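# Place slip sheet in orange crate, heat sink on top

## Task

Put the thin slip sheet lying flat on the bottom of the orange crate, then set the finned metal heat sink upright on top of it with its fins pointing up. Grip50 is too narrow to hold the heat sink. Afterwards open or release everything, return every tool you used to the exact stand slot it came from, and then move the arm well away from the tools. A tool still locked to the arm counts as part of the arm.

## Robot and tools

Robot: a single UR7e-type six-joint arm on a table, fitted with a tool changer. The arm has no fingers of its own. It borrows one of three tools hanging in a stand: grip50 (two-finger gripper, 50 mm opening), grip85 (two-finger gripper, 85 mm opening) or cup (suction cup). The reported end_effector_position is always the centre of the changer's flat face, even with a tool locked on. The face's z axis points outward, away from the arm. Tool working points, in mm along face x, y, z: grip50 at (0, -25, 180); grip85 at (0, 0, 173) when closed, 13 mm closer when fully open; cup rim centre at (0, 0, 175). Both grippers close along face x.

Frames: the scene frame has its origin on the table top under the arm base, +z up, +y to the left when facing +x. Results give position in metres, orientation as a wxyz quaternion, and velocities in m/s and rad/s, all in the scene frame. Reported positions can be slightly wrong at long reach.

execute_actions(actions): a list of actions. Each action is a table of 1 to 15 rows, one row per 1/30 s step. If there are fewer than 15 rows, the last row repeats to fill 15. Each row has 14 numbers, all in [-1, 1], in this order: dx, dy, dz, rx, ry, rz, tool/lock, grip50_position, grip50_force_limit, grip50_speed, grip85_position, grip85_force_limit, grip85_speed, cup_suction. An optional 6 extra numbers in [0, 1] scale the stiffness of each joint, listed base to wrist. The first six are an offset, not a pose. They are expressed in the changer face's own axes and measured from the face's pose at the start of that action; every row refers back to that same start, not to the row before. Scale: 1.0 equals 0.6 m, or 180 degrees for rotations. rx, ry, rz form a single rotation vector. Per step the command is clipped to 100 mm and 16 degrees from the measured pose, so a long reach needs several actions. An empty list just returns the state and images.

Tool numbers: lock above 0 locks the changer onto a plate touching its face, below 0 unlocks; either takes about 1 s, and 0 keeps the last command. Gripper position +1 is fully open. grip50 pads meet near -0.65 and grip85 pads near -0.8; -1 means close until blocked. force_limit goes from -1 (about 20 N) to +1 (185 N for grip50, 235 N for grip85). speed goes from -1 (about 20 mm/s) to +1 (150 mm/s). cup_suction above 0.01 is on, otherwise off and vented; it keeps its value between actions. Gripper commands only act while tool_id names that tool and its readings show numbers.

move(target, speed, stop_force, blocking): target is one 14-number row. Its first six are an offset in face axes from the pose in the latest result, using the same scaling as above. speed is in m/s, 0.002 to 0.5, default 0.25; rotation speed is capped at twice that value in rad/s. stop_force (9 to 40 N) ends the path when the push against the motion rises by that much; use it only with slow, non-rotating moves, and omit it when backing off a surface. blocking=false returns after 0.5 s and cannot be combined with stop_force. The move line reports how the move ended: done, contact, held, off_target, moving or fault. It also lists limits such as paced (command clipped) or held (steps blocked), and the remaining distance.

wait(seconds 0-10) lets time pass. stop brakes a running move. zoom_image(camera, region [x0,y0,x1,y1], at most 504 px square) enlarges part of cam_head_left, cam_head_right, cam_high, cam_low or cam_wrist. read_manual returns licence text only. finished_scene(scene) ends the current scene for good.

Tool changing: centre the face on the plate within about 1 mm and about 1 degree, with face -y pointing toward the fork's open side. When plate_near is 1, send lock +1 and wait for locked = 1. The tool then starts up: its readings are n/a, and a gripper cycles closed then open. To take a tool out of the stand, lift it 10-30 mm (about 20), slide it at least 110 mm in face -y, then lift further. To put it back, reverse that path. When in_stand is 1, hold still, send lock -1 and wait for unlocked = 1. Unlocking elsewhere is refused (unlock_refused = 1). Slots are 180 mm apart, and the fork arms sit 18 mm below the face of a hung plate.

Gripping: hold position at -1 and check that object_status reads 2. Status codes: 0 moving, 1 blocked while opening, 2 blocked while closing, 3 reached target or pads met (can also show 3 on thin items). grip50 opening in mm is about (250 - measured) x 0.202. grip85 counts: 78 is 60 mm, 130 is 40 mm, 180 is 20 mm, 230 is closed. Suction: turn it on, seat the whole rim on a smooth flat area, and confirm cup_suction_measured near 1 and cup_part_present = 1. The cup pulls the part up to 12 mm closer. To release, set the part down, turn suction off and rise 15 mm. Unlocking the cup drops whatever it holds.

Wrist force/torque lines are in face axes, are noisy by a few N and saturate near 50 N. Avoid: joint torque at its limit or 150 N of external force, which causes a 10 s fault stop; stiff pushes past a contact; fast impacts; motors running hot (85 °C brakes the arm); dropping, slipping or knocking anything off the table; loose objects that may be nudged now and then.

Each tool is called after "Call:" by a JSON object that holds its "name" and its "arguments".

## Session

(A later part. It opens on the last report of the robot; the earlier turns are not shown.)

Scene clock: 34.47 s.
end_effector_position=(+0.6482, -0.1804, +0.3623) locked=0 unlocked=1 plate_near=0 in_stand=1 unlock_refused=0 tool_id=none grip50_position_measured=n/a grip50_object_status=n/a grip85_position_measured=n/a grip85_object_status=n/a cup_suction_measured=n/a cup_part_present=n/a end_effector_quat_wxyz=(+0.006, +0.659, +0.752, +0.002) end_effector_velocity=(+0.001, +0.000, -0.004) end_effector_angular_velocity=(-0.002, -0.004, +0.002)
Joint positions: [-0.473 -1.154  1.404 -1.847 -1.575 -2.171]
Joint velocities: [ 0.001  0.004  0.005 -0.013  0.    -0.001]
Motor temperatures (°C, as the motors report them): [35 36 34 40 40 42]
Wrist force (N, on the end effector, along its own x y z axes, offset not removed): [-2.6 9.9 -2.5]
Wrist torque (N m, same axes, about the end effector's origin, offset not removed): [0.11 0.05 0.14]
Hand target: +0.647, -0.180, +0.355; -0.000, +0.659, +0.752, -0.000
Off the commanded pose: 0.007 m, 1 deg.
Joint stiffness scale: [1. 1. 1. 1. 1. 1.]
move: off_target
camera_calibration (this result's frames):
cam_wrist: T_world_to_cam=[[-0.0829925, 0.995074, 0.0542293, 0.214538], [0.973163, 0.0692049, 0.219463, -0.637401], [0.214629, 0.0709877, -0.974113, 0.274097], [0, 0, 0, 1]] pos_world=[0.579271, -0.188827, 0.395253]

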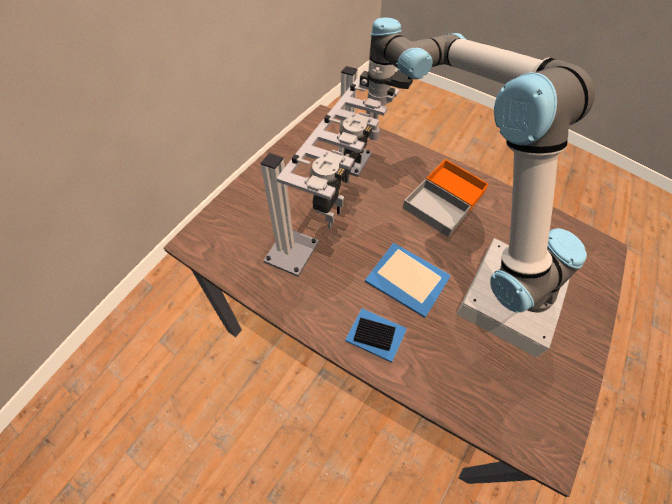

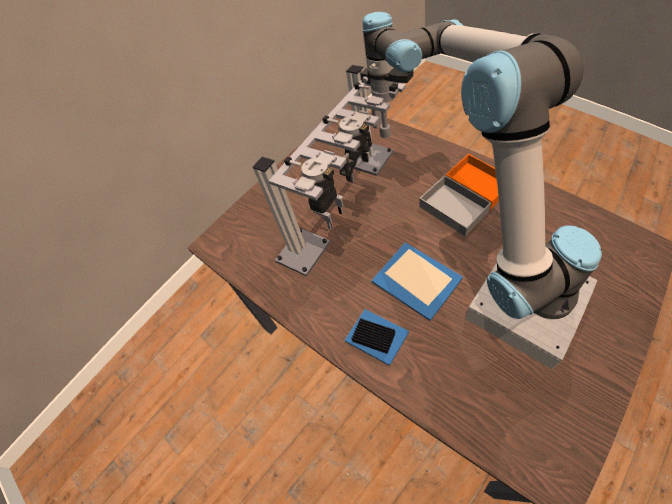

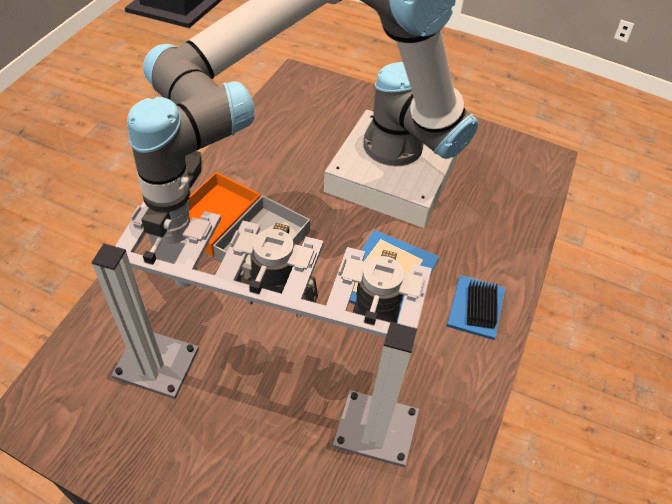

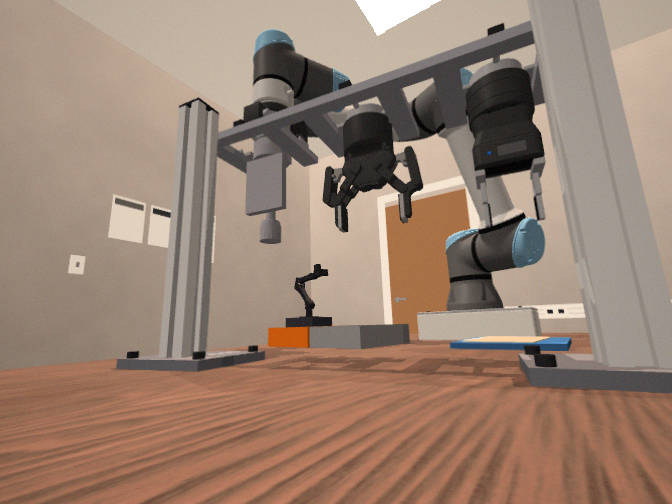

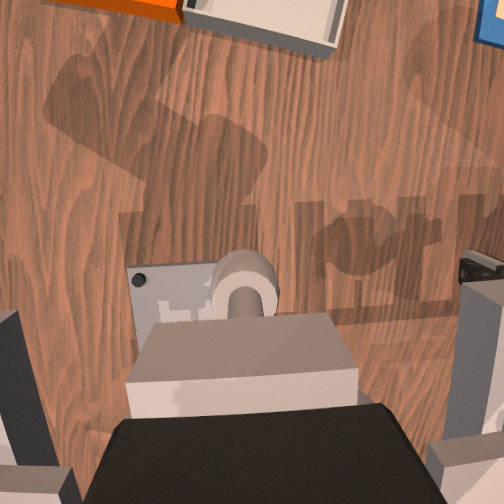

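Going in.

Call:
{"name": "execute_actions", "arguments": {"actions": [[[-0.002,0.002,0.009,0.0039,0.0025,0,0,1,0,0,1,0,0,0]]]}}

Scene clock: 37.40 s.
end_effector_position=(+0.6491, -0.1808, +0.3604) locked=0 unlocked=1 plate_near=1 in_stand=1 unlock_refused=0 tool_id=none grip50_position_measured=n/a grip50_object_status=n/a grip85_position_measured=n/a grip85_object_status=n/a cup_suction_measured=n/a cup_part_present=n/a end_effector_quat_wxyz=(+0.003, +0.659, +0.752, +0.001) end_effector_velocity=(+0.000, -0.001, -0.000) end_effector_angular_velocity=(+0.002, +0.003, -0.001)
Joint positions: [-0.473 -1.149  1.398 -1.839 -1.575 -2.171]
Joint velocities: [-0.001  0.002 -0.003  0.005  0.001 -0.   ]
Motor temperatures (°C, as the motors report them): [35 36 34 40 40 42]
Wrist force (N, on the end effector, along its own x y z axes, offset not removed): [2.4 5.4 -2.7]
Wrist torque (N m, same axes, about the end effector's origin, offset not removed): [0.01 0.17 -0.03]
Hand target: +0.650, -0.181, +0.357; -0.001, +0.659, +0.752, -0.000
Off the commanded pose: 0.004 m, 0 deg.
Joint stiffness scale: [1. 1. 1. 1. 1. 1.]
camera_calibration (this result's frames):
cam_wrist: T_world_to_cam=[[-0.0828072, 0.994857, 0.0583349, 0.213463], [0.974663, 0.0686434, 0.212887, -0.636496], [0.207788, 0.0744855, -0.975334, 0.277617], [0, 0, 0, 1]] pos_world=[0.580359, -0.189353, 0.393819]

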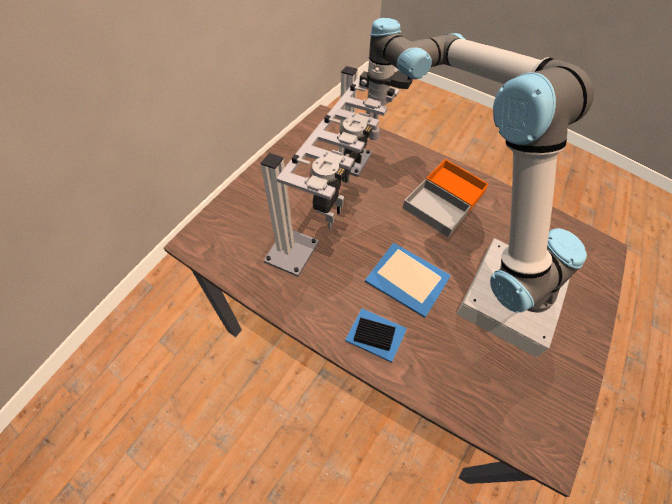

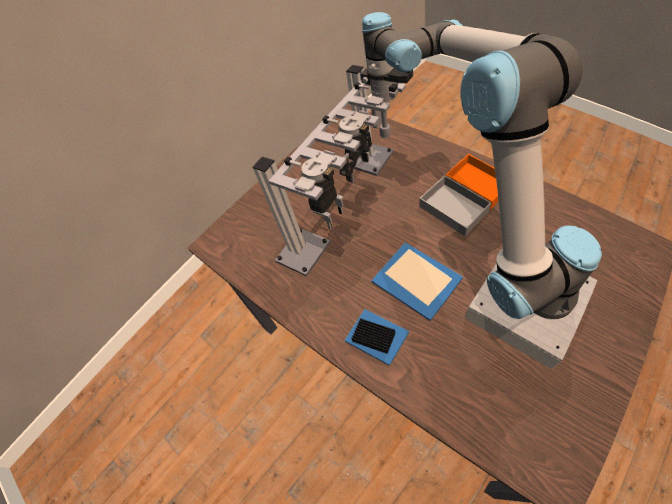

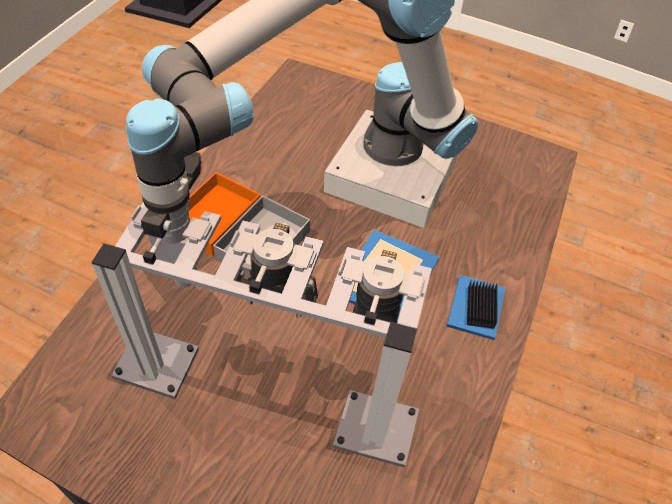

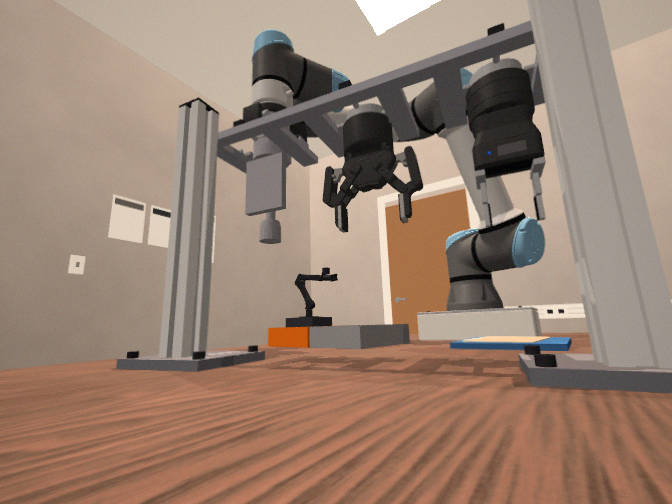

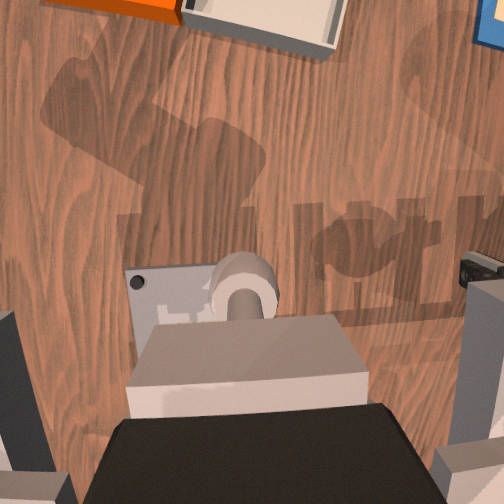

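Call:
{"name": "execute_actions", "arguments": {"actions": [[[0,0,0,0,0,0,1,1,0,0,1,0,0,0]],[[0,0,0,0,0,0,1,1,0,0,1,0,0,0]],[[0,0,0,0,0,0,1,1,0,0,1,0,0,0]]]}}

Call:
{"name": "move", "arguments": {"target": [0,0,-0.035,0.0015,0.001,0,0,1,0,0,1,0,0,0], "speed": 0.05}}

Call:
{"name": "move", "arguments": {"target": [0,-0.3,0,0,0,0,0,1,0,0,1,0,0,0], "speed": 0.15}}

Scene clock: 44.30 s.
end_effector_position=(+0.6495, -0.1806, +0.3603) locked=1 unlocked=0 plate_near=1 in_stand=1 unlock_refused=0 tool_id=cup grip50_position_measured=n/a grip50_object_status=n/a grip85_position_measured=n/a grip85_object_status=n/a cup_suction_measured=n/a cup_part_present=n/a end_effector_quat_wxyz=(+0.003, +0.659, +0.753, +0.001) end_effector_velocity=(+0.000, +0.001, +0.000) end_effector_angular_velocity=(-0.001, -0.001, +0.001)
Joint positions: [-0.472 -1.148  1.398 -1.84  -1.574 -2.171]
Joint velocities: [ 0.001 -0.001 -0.    -0.    -0.    -0.   ]
Motor temperatures (°C, as the motors report them): [35 36 34 40 40 42]
Wrist force (N, on the end effector, along its own x y z axes, offset not removed): [0.2 5.8 0.8]
Wrist torque (N m, same axes, about the end effector's origin, offset not removed): [0.03 0.26 0.02]
Hand target: +0.649, -0.181, +0.360; +0.003, +0.659, +0.753, +0.001
Off the commanded pose: 0.000 m, 0 deg.
Joint stiffness scale: [1. 1. 1. 1. 1. 1.]
camera_calibration (this result's frames):
cam_wrist: T_world_to_cam=[[-0.0836846, 0.994759, 0.0587553, 0.213722], [0.97437, 0.0693295, 0.214, -0.636986], [0.208805, 0.0751579, -0.975065, 0.276749], [0, 0, 0, 1]] pos_world=[0.580759, -0.18924, 0.393606]

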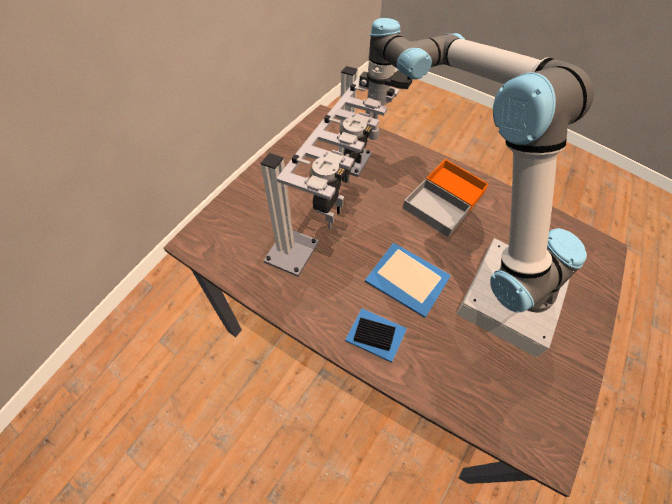

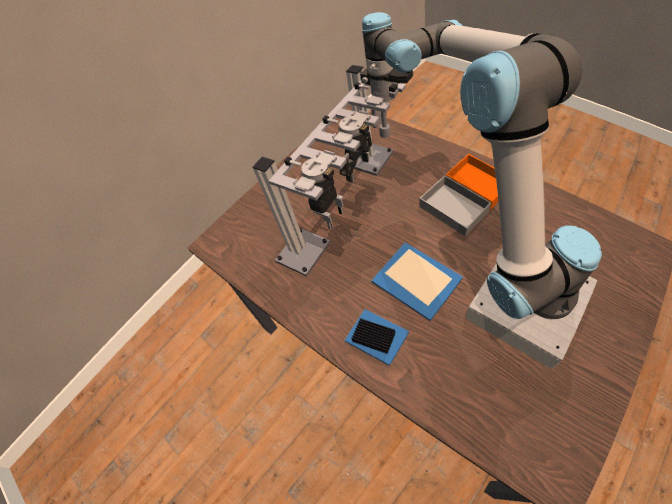

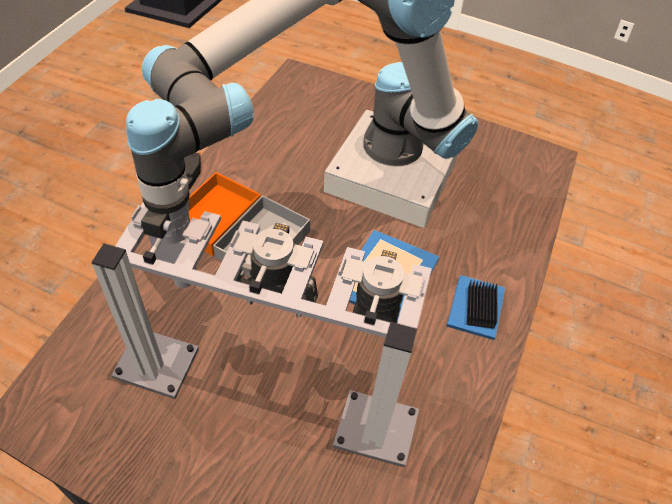

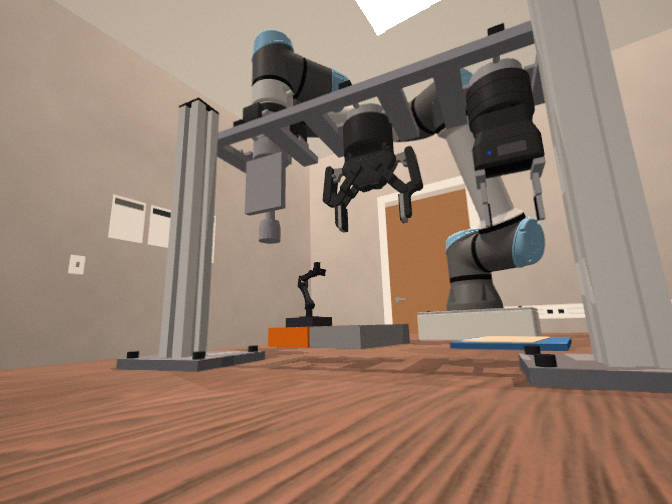

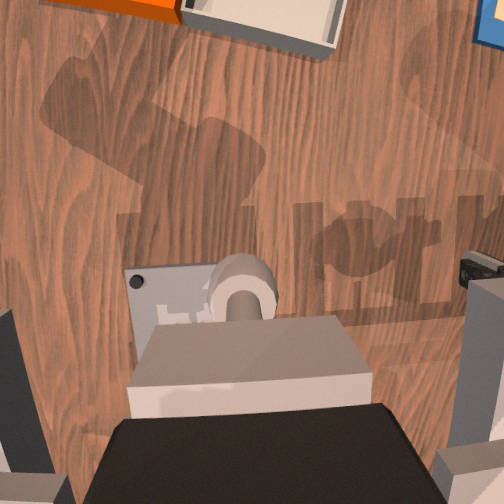

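Scene clock: 45.20 s.
end_effector_position=(+0.6490, -0.1802, +0.3789) locked=1 unlocked=0 plate_near=1 in_stand=0 unlock_refused=0 tool_id=cup grip50_position_measured=n/a grip50_object_status=n/a grip85_position_measured=n/a grip85_object_status=n/a cup_suction_measured=0.00 cup_part_present=0 end_effector_quat_wxyz=(-0.001, +0.658, +0.753, +0.000) end_effector_velocity=(-0.002, +0.000, -0.000) end_effector_angular_velocity=(+0.005, +0.010, -0.001)
Joint positions: [-0.472 -1.157  1.36  -1.785 -1.574 -2.172]
Joint velocities: [-0.001 -0.001 -0.001  0.012  0.    -0.   ]
Motor temperatures (°C, as the motors report them): [35 36 34 40 40 42]
Wrist force (N, on the end effector, along its own x y z axes, offset not removed): [-0.4 3.7 2.0]
Wrist torque (N m, same axes, about the end effector's origin, offset not removed): [0.04 0.11 0.25]
Hand target: +0.649, -0.181, +0.381; +0.000, +0.659, +0.753, +0.001
Off the commanded pose: 0.002 m, 0 deg.
Joint stiffness scale: [1. 1. 1. 1. 1. 1.]
move: done
camera_calibration (this result's frames):
cam_wrist: T_world_to_cam=[[-0.0835808, 0.994471, 0.0635699, 0.210248], [0.975934, 0.0687953, 0.206928, -0.638915], [0.201411, 0.0793353, -0.976289, 0.300976], [0, 0, 0, 1]] pos_world=[0.580492, -0.189009, 0.412684]

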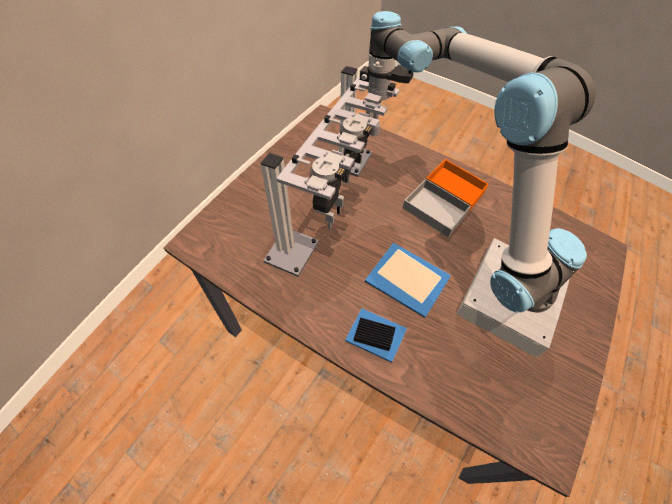

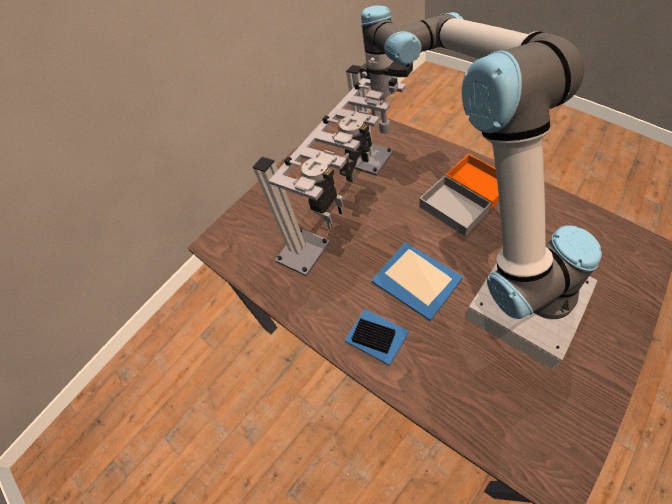

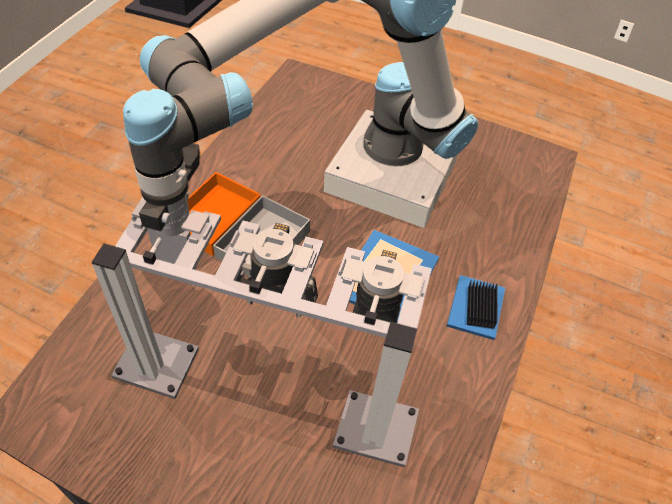

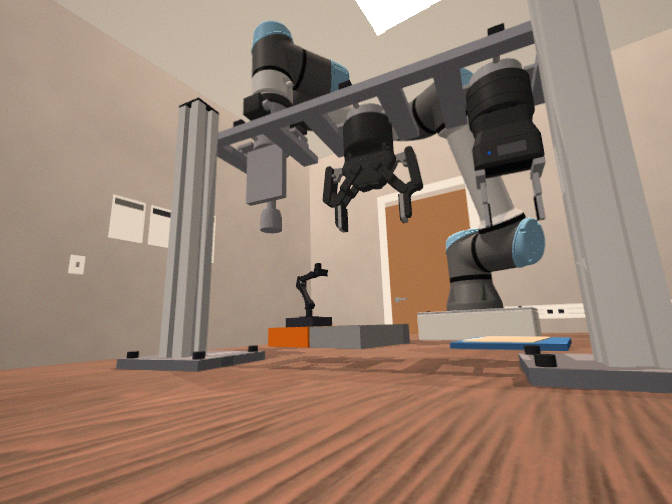

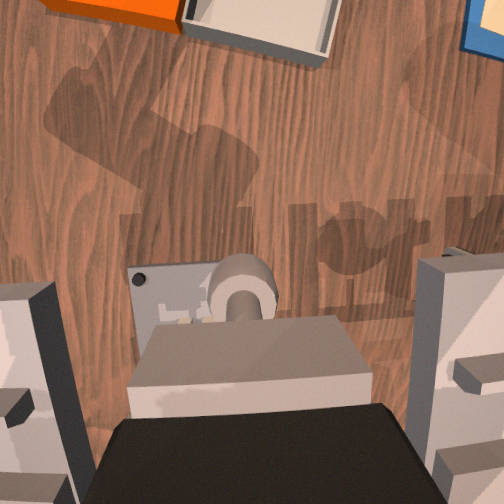

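Scene clock: 47.00 s.
end_effector_position=(+0.4721, -0.2039, +0.3792) locked=1 unlocked=0 plate_near=1 in_stand=0 unlock_refused=0 tool_id=cup grip50_position_measured=n/a grip50_object_status=n/a grip85_position_measured=n/a grip85_object_status=n/a cup_suction_measured=0.00 cup_part_present=0 end_effector_quat_wxyz=(-0.001, +0.658, +0.753, +0.000) end_effector_velocity=(-0.002, -0.000, +0.000) end_effector_angular_velocity=(+0.001, -0.001, +0.005)
Joint positions: [-0.673 -1.533  1.833 -1.883 -1.572 -2.373]
Joint velocities: [-0.004 -0.005  0.005 -0.001  0.001 -0.009]
Motor temperatures (°C, as the motors report them): [35 36 34 40 40 42]
Wrist force (N, on the end effector, along its own x y z axes, offset not removed): [-0.1 3.1 3.1]
Wrist torque (N m, same axes, about the end effector's origin, offset not removed): [-0.02 0.07 0.22]
Hand target: +0.471, -0.204, +0.379; -0.001, +0.658, +0.753, +0.001
Off the commanded pose: 0.002 m, 0 deg.
Joint stiffness scale: [1. 1. 1. 1. 1. 1.]
move: done
camera_calibration (this result's frames):
cam_wrist: T_world_to_cam=[[-0.0842594, 0.994444, 0.0631043, 0.219442], [0.975838, 0.0695388, 0.207134, -0.464603], [0.201595, 0.0790325, -0.976275, 0.33866], [0, 0, 0, 1]] pos_world=[0.403595, -0.21268, 0.413013]

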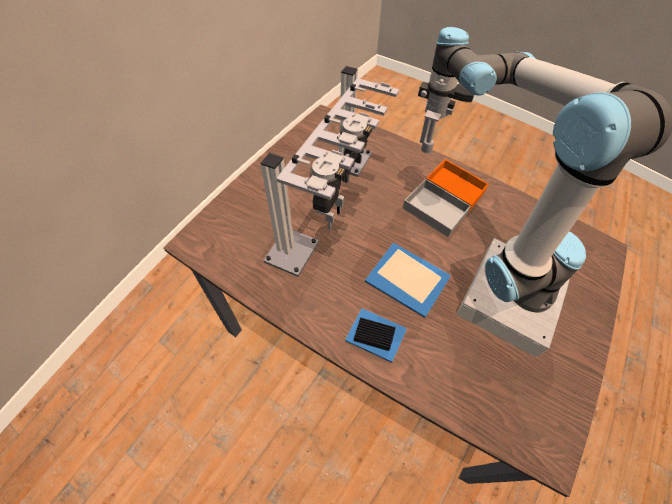

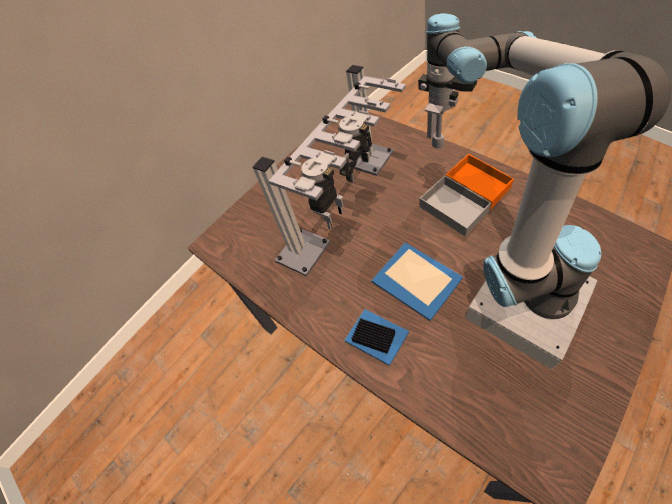

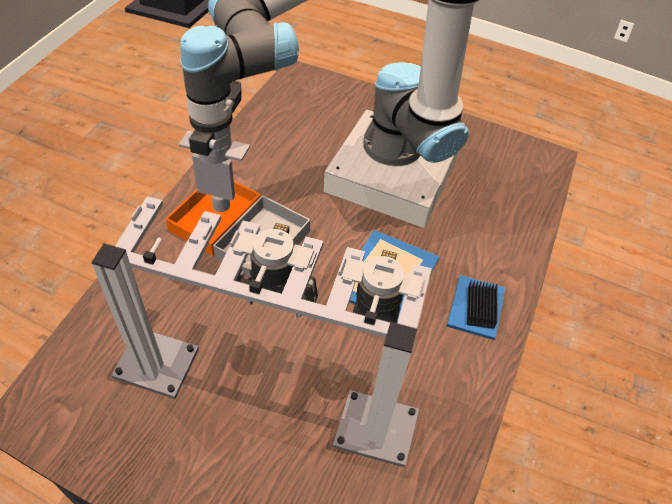

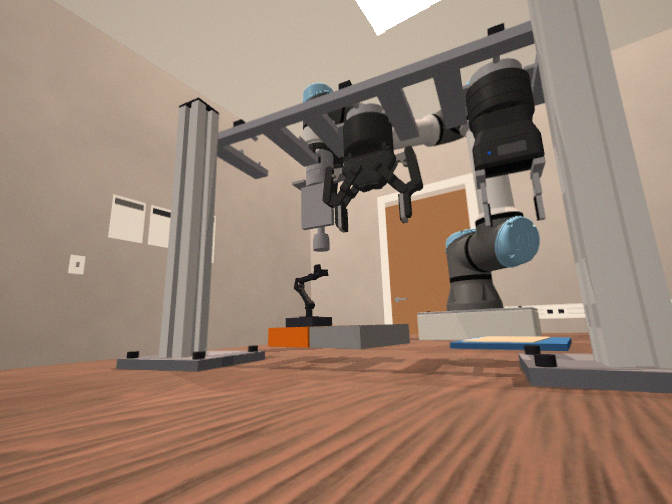

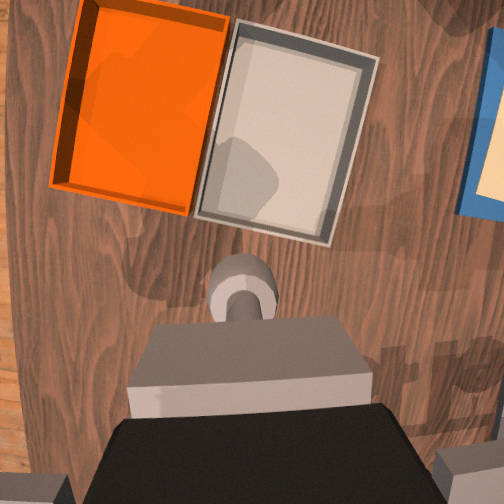

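Call:
{"name": "move", "arguments": {"target": [0.573,-0.1585,0.28,0,0,0.084,0,1,0,0,1,0,0,0]}}

Call:
{"name": "move", "arguments": {"target": [0,0,0.055,0,0,0,0,1,0,0,1,0,0,1], "speed": 0.02, "stop_force": 12}}

Scene clock: 53.40 s.
end_effector_position=(+0.3317, +0.1234, +0.2116) locked=1 unlocked=0 plate_near=1 in_stand=0 unlock_refused=0 tool_id=cup grip50_position_measured=n/a grip50_object_status=n/a grip85_position_measured=n/a grip85_object_status=n/a cup_suction_measured=0.00 cup_part_present=0 end_effector_quat_wxyz=(-0.001, +0.751, +0.660, -0.000) end_effector_velocity=(+0.002, +0.002, -0.000) end_effector_angular_velocity=(-0.006, -0.009, -0.013)
Joint positions: [-0.027 -1.67   2.487 -2.396 -1.579 -1.463]
Joint velocities: [ 0.008  0.007 -0.001 -0.015 -0.006  0.021]
Motor temperatures (°C, as the motors report them): [35 36 34 40 40 42]
Wrist force (N, on the end effector, along its own x y z axes, offset not removed): [1.0 3.6 2.9]
Wrist torque (N m, same axes, about the end effector's origin, offset not removed): [0.02 0.03 0.25]
Hand target: +0.332, +0.124, +0.211; -0.001, +0.752, +0.660, -0.001
Off the commanded pose: 0.001 m, 0 deg.
Joint stiffness scale: [1. 1. 1. 1. 1. 1.]
move: done
camera_calibration (this result's frames):
cam_wrist: T_world_to_cam=[[0.177676, 0.98212, 0.0622161, -0.192467], [0.960559, -0.186824, 0.205967, -0.278732], [0.213908, 0.0231668, -0.976579, 0.18038], [0, 0, 0, 1]] pos_world=[0.26335, 0.132773, 0.24554]

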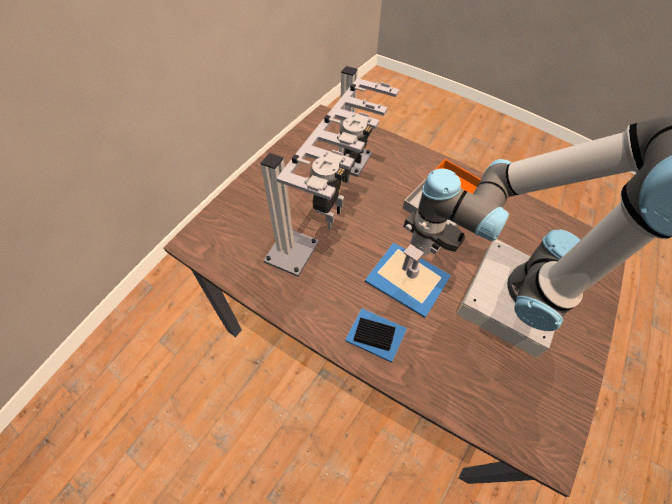

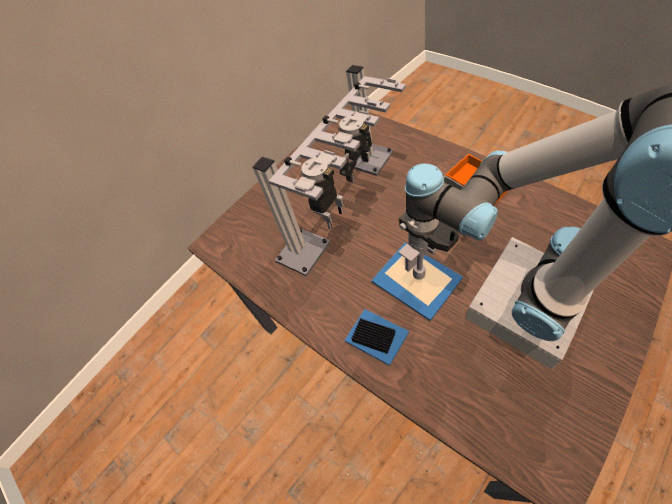

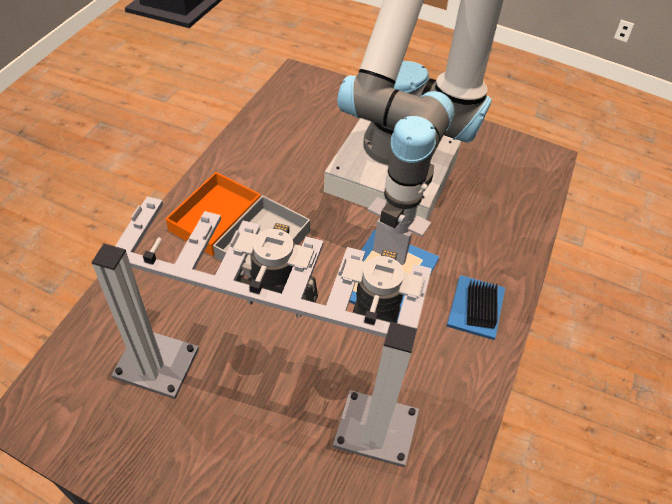

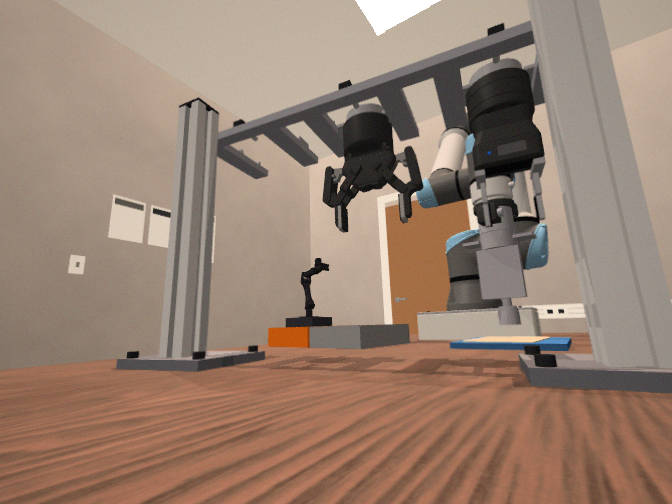

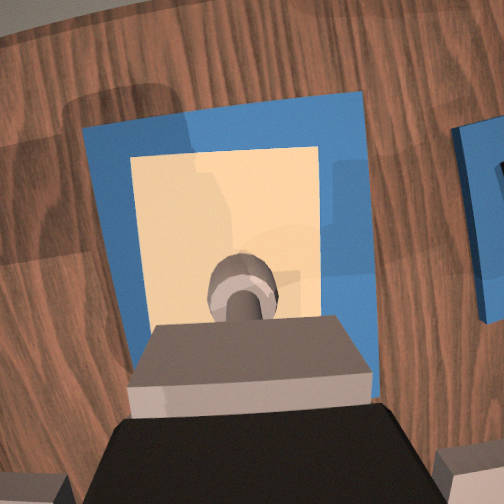

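Scene clock: 55.40 s.
end_effector_position=(+0.3330, +0.1238, +0.1805) locked=1 unlocked=0 plate_near=1 in_stand=0 unlock_refused=0 tool_id=cup grip50_position_measured=n/a grip50_object_status=n/a grip85_position_measured=n/a grip85_object_status=n/a cup_suction_measured=0.91 cup_part_present=1 end_effector_quat_wxyz=(+0.000, +0.751, +0.660, +0.001) end_effector_velocity=(+0.002, +0.000, -0.001) end_effector_angular_velocity=(-0.000, -0.008, +0.001)
Joint positions: [-0.026 -1.571  2.523 -2.535 -1.579 -1.463]
Joint velocities: [ 0.001  0.007  0.001 -0.016 -0.    -0.   ]
Motor temperatures (°C, as the motors report them): [35 36 34 40 40 42]
Wrist force (N, on the end effector, along its own x y z axes, offset not removed): [-1.6 3.5 3.4]
Wrist torque (N m, same axes, about the end effector's origin, offset not removed): [0.10 0.21 0.16]
Hand target: +0.332, +0.123, +0.179; -0.001, +0.751, +0.660, -0.000
Off the commanded pose: 0.002 m, 0 deg.
Joint stiffness scale: [1. 1. 1. 1. 1. 1.]
move: done
camera_calibration (this result's frames):
cam_wrist: T_world_to_cam=[[0.176956, 0.982229, 0.0625536, -0.190911], [0.959897, -0.186276, 0.209523, -0.273941], [0.217452, 0.0229687, -0.975801, 0.148355], [0, 0, 0, 1]] pos_world=[0.264478, 0.133082, 0.214104]

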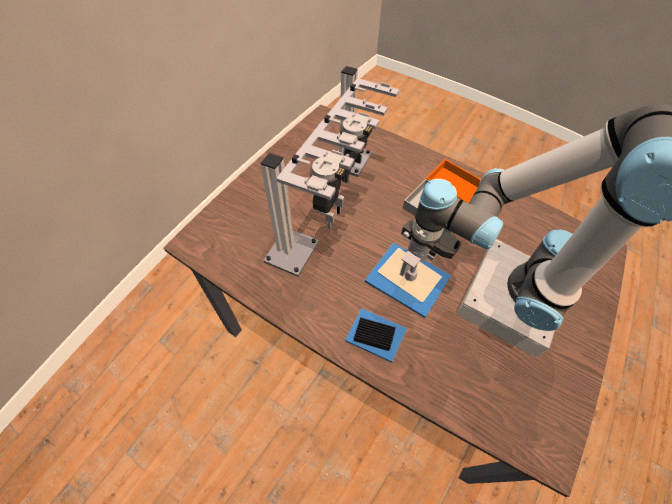

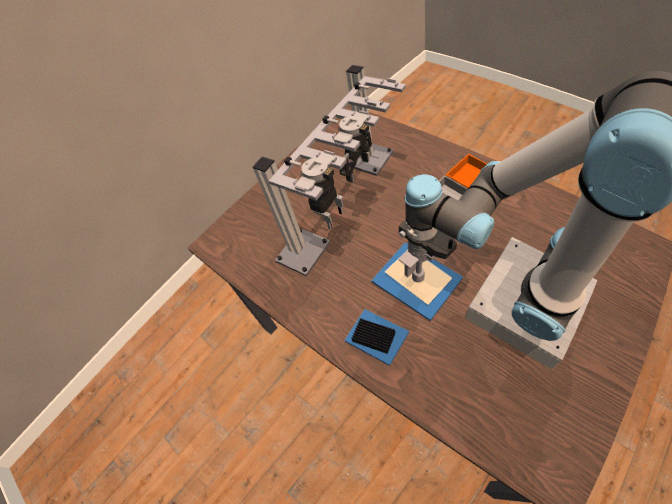

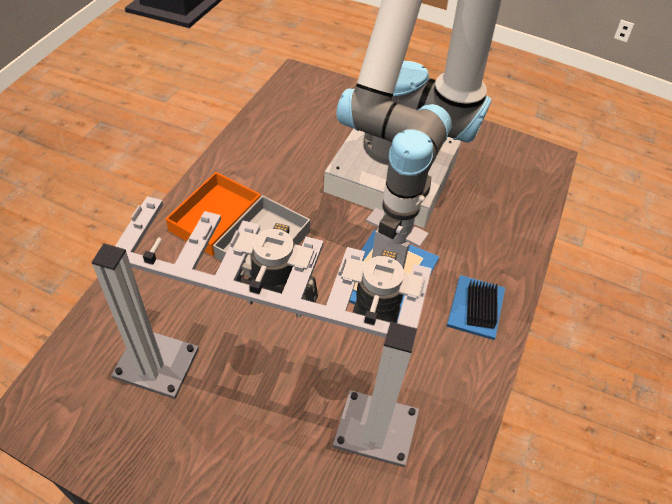

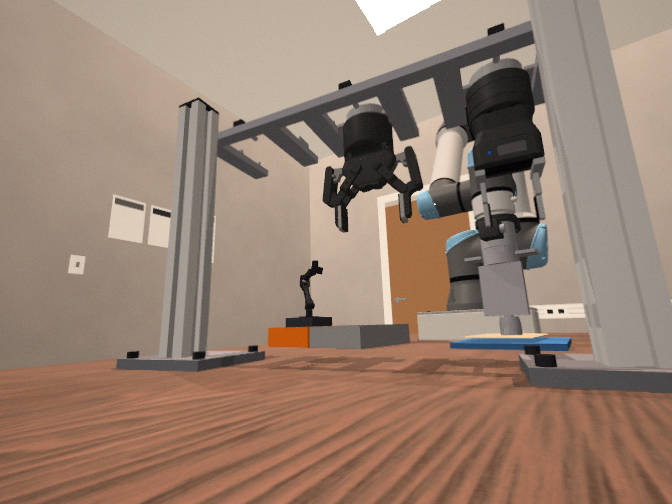

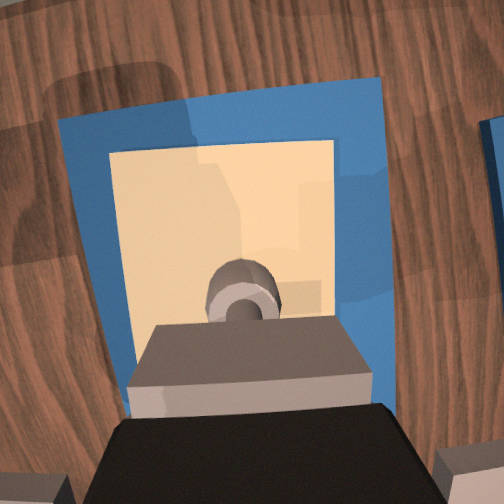

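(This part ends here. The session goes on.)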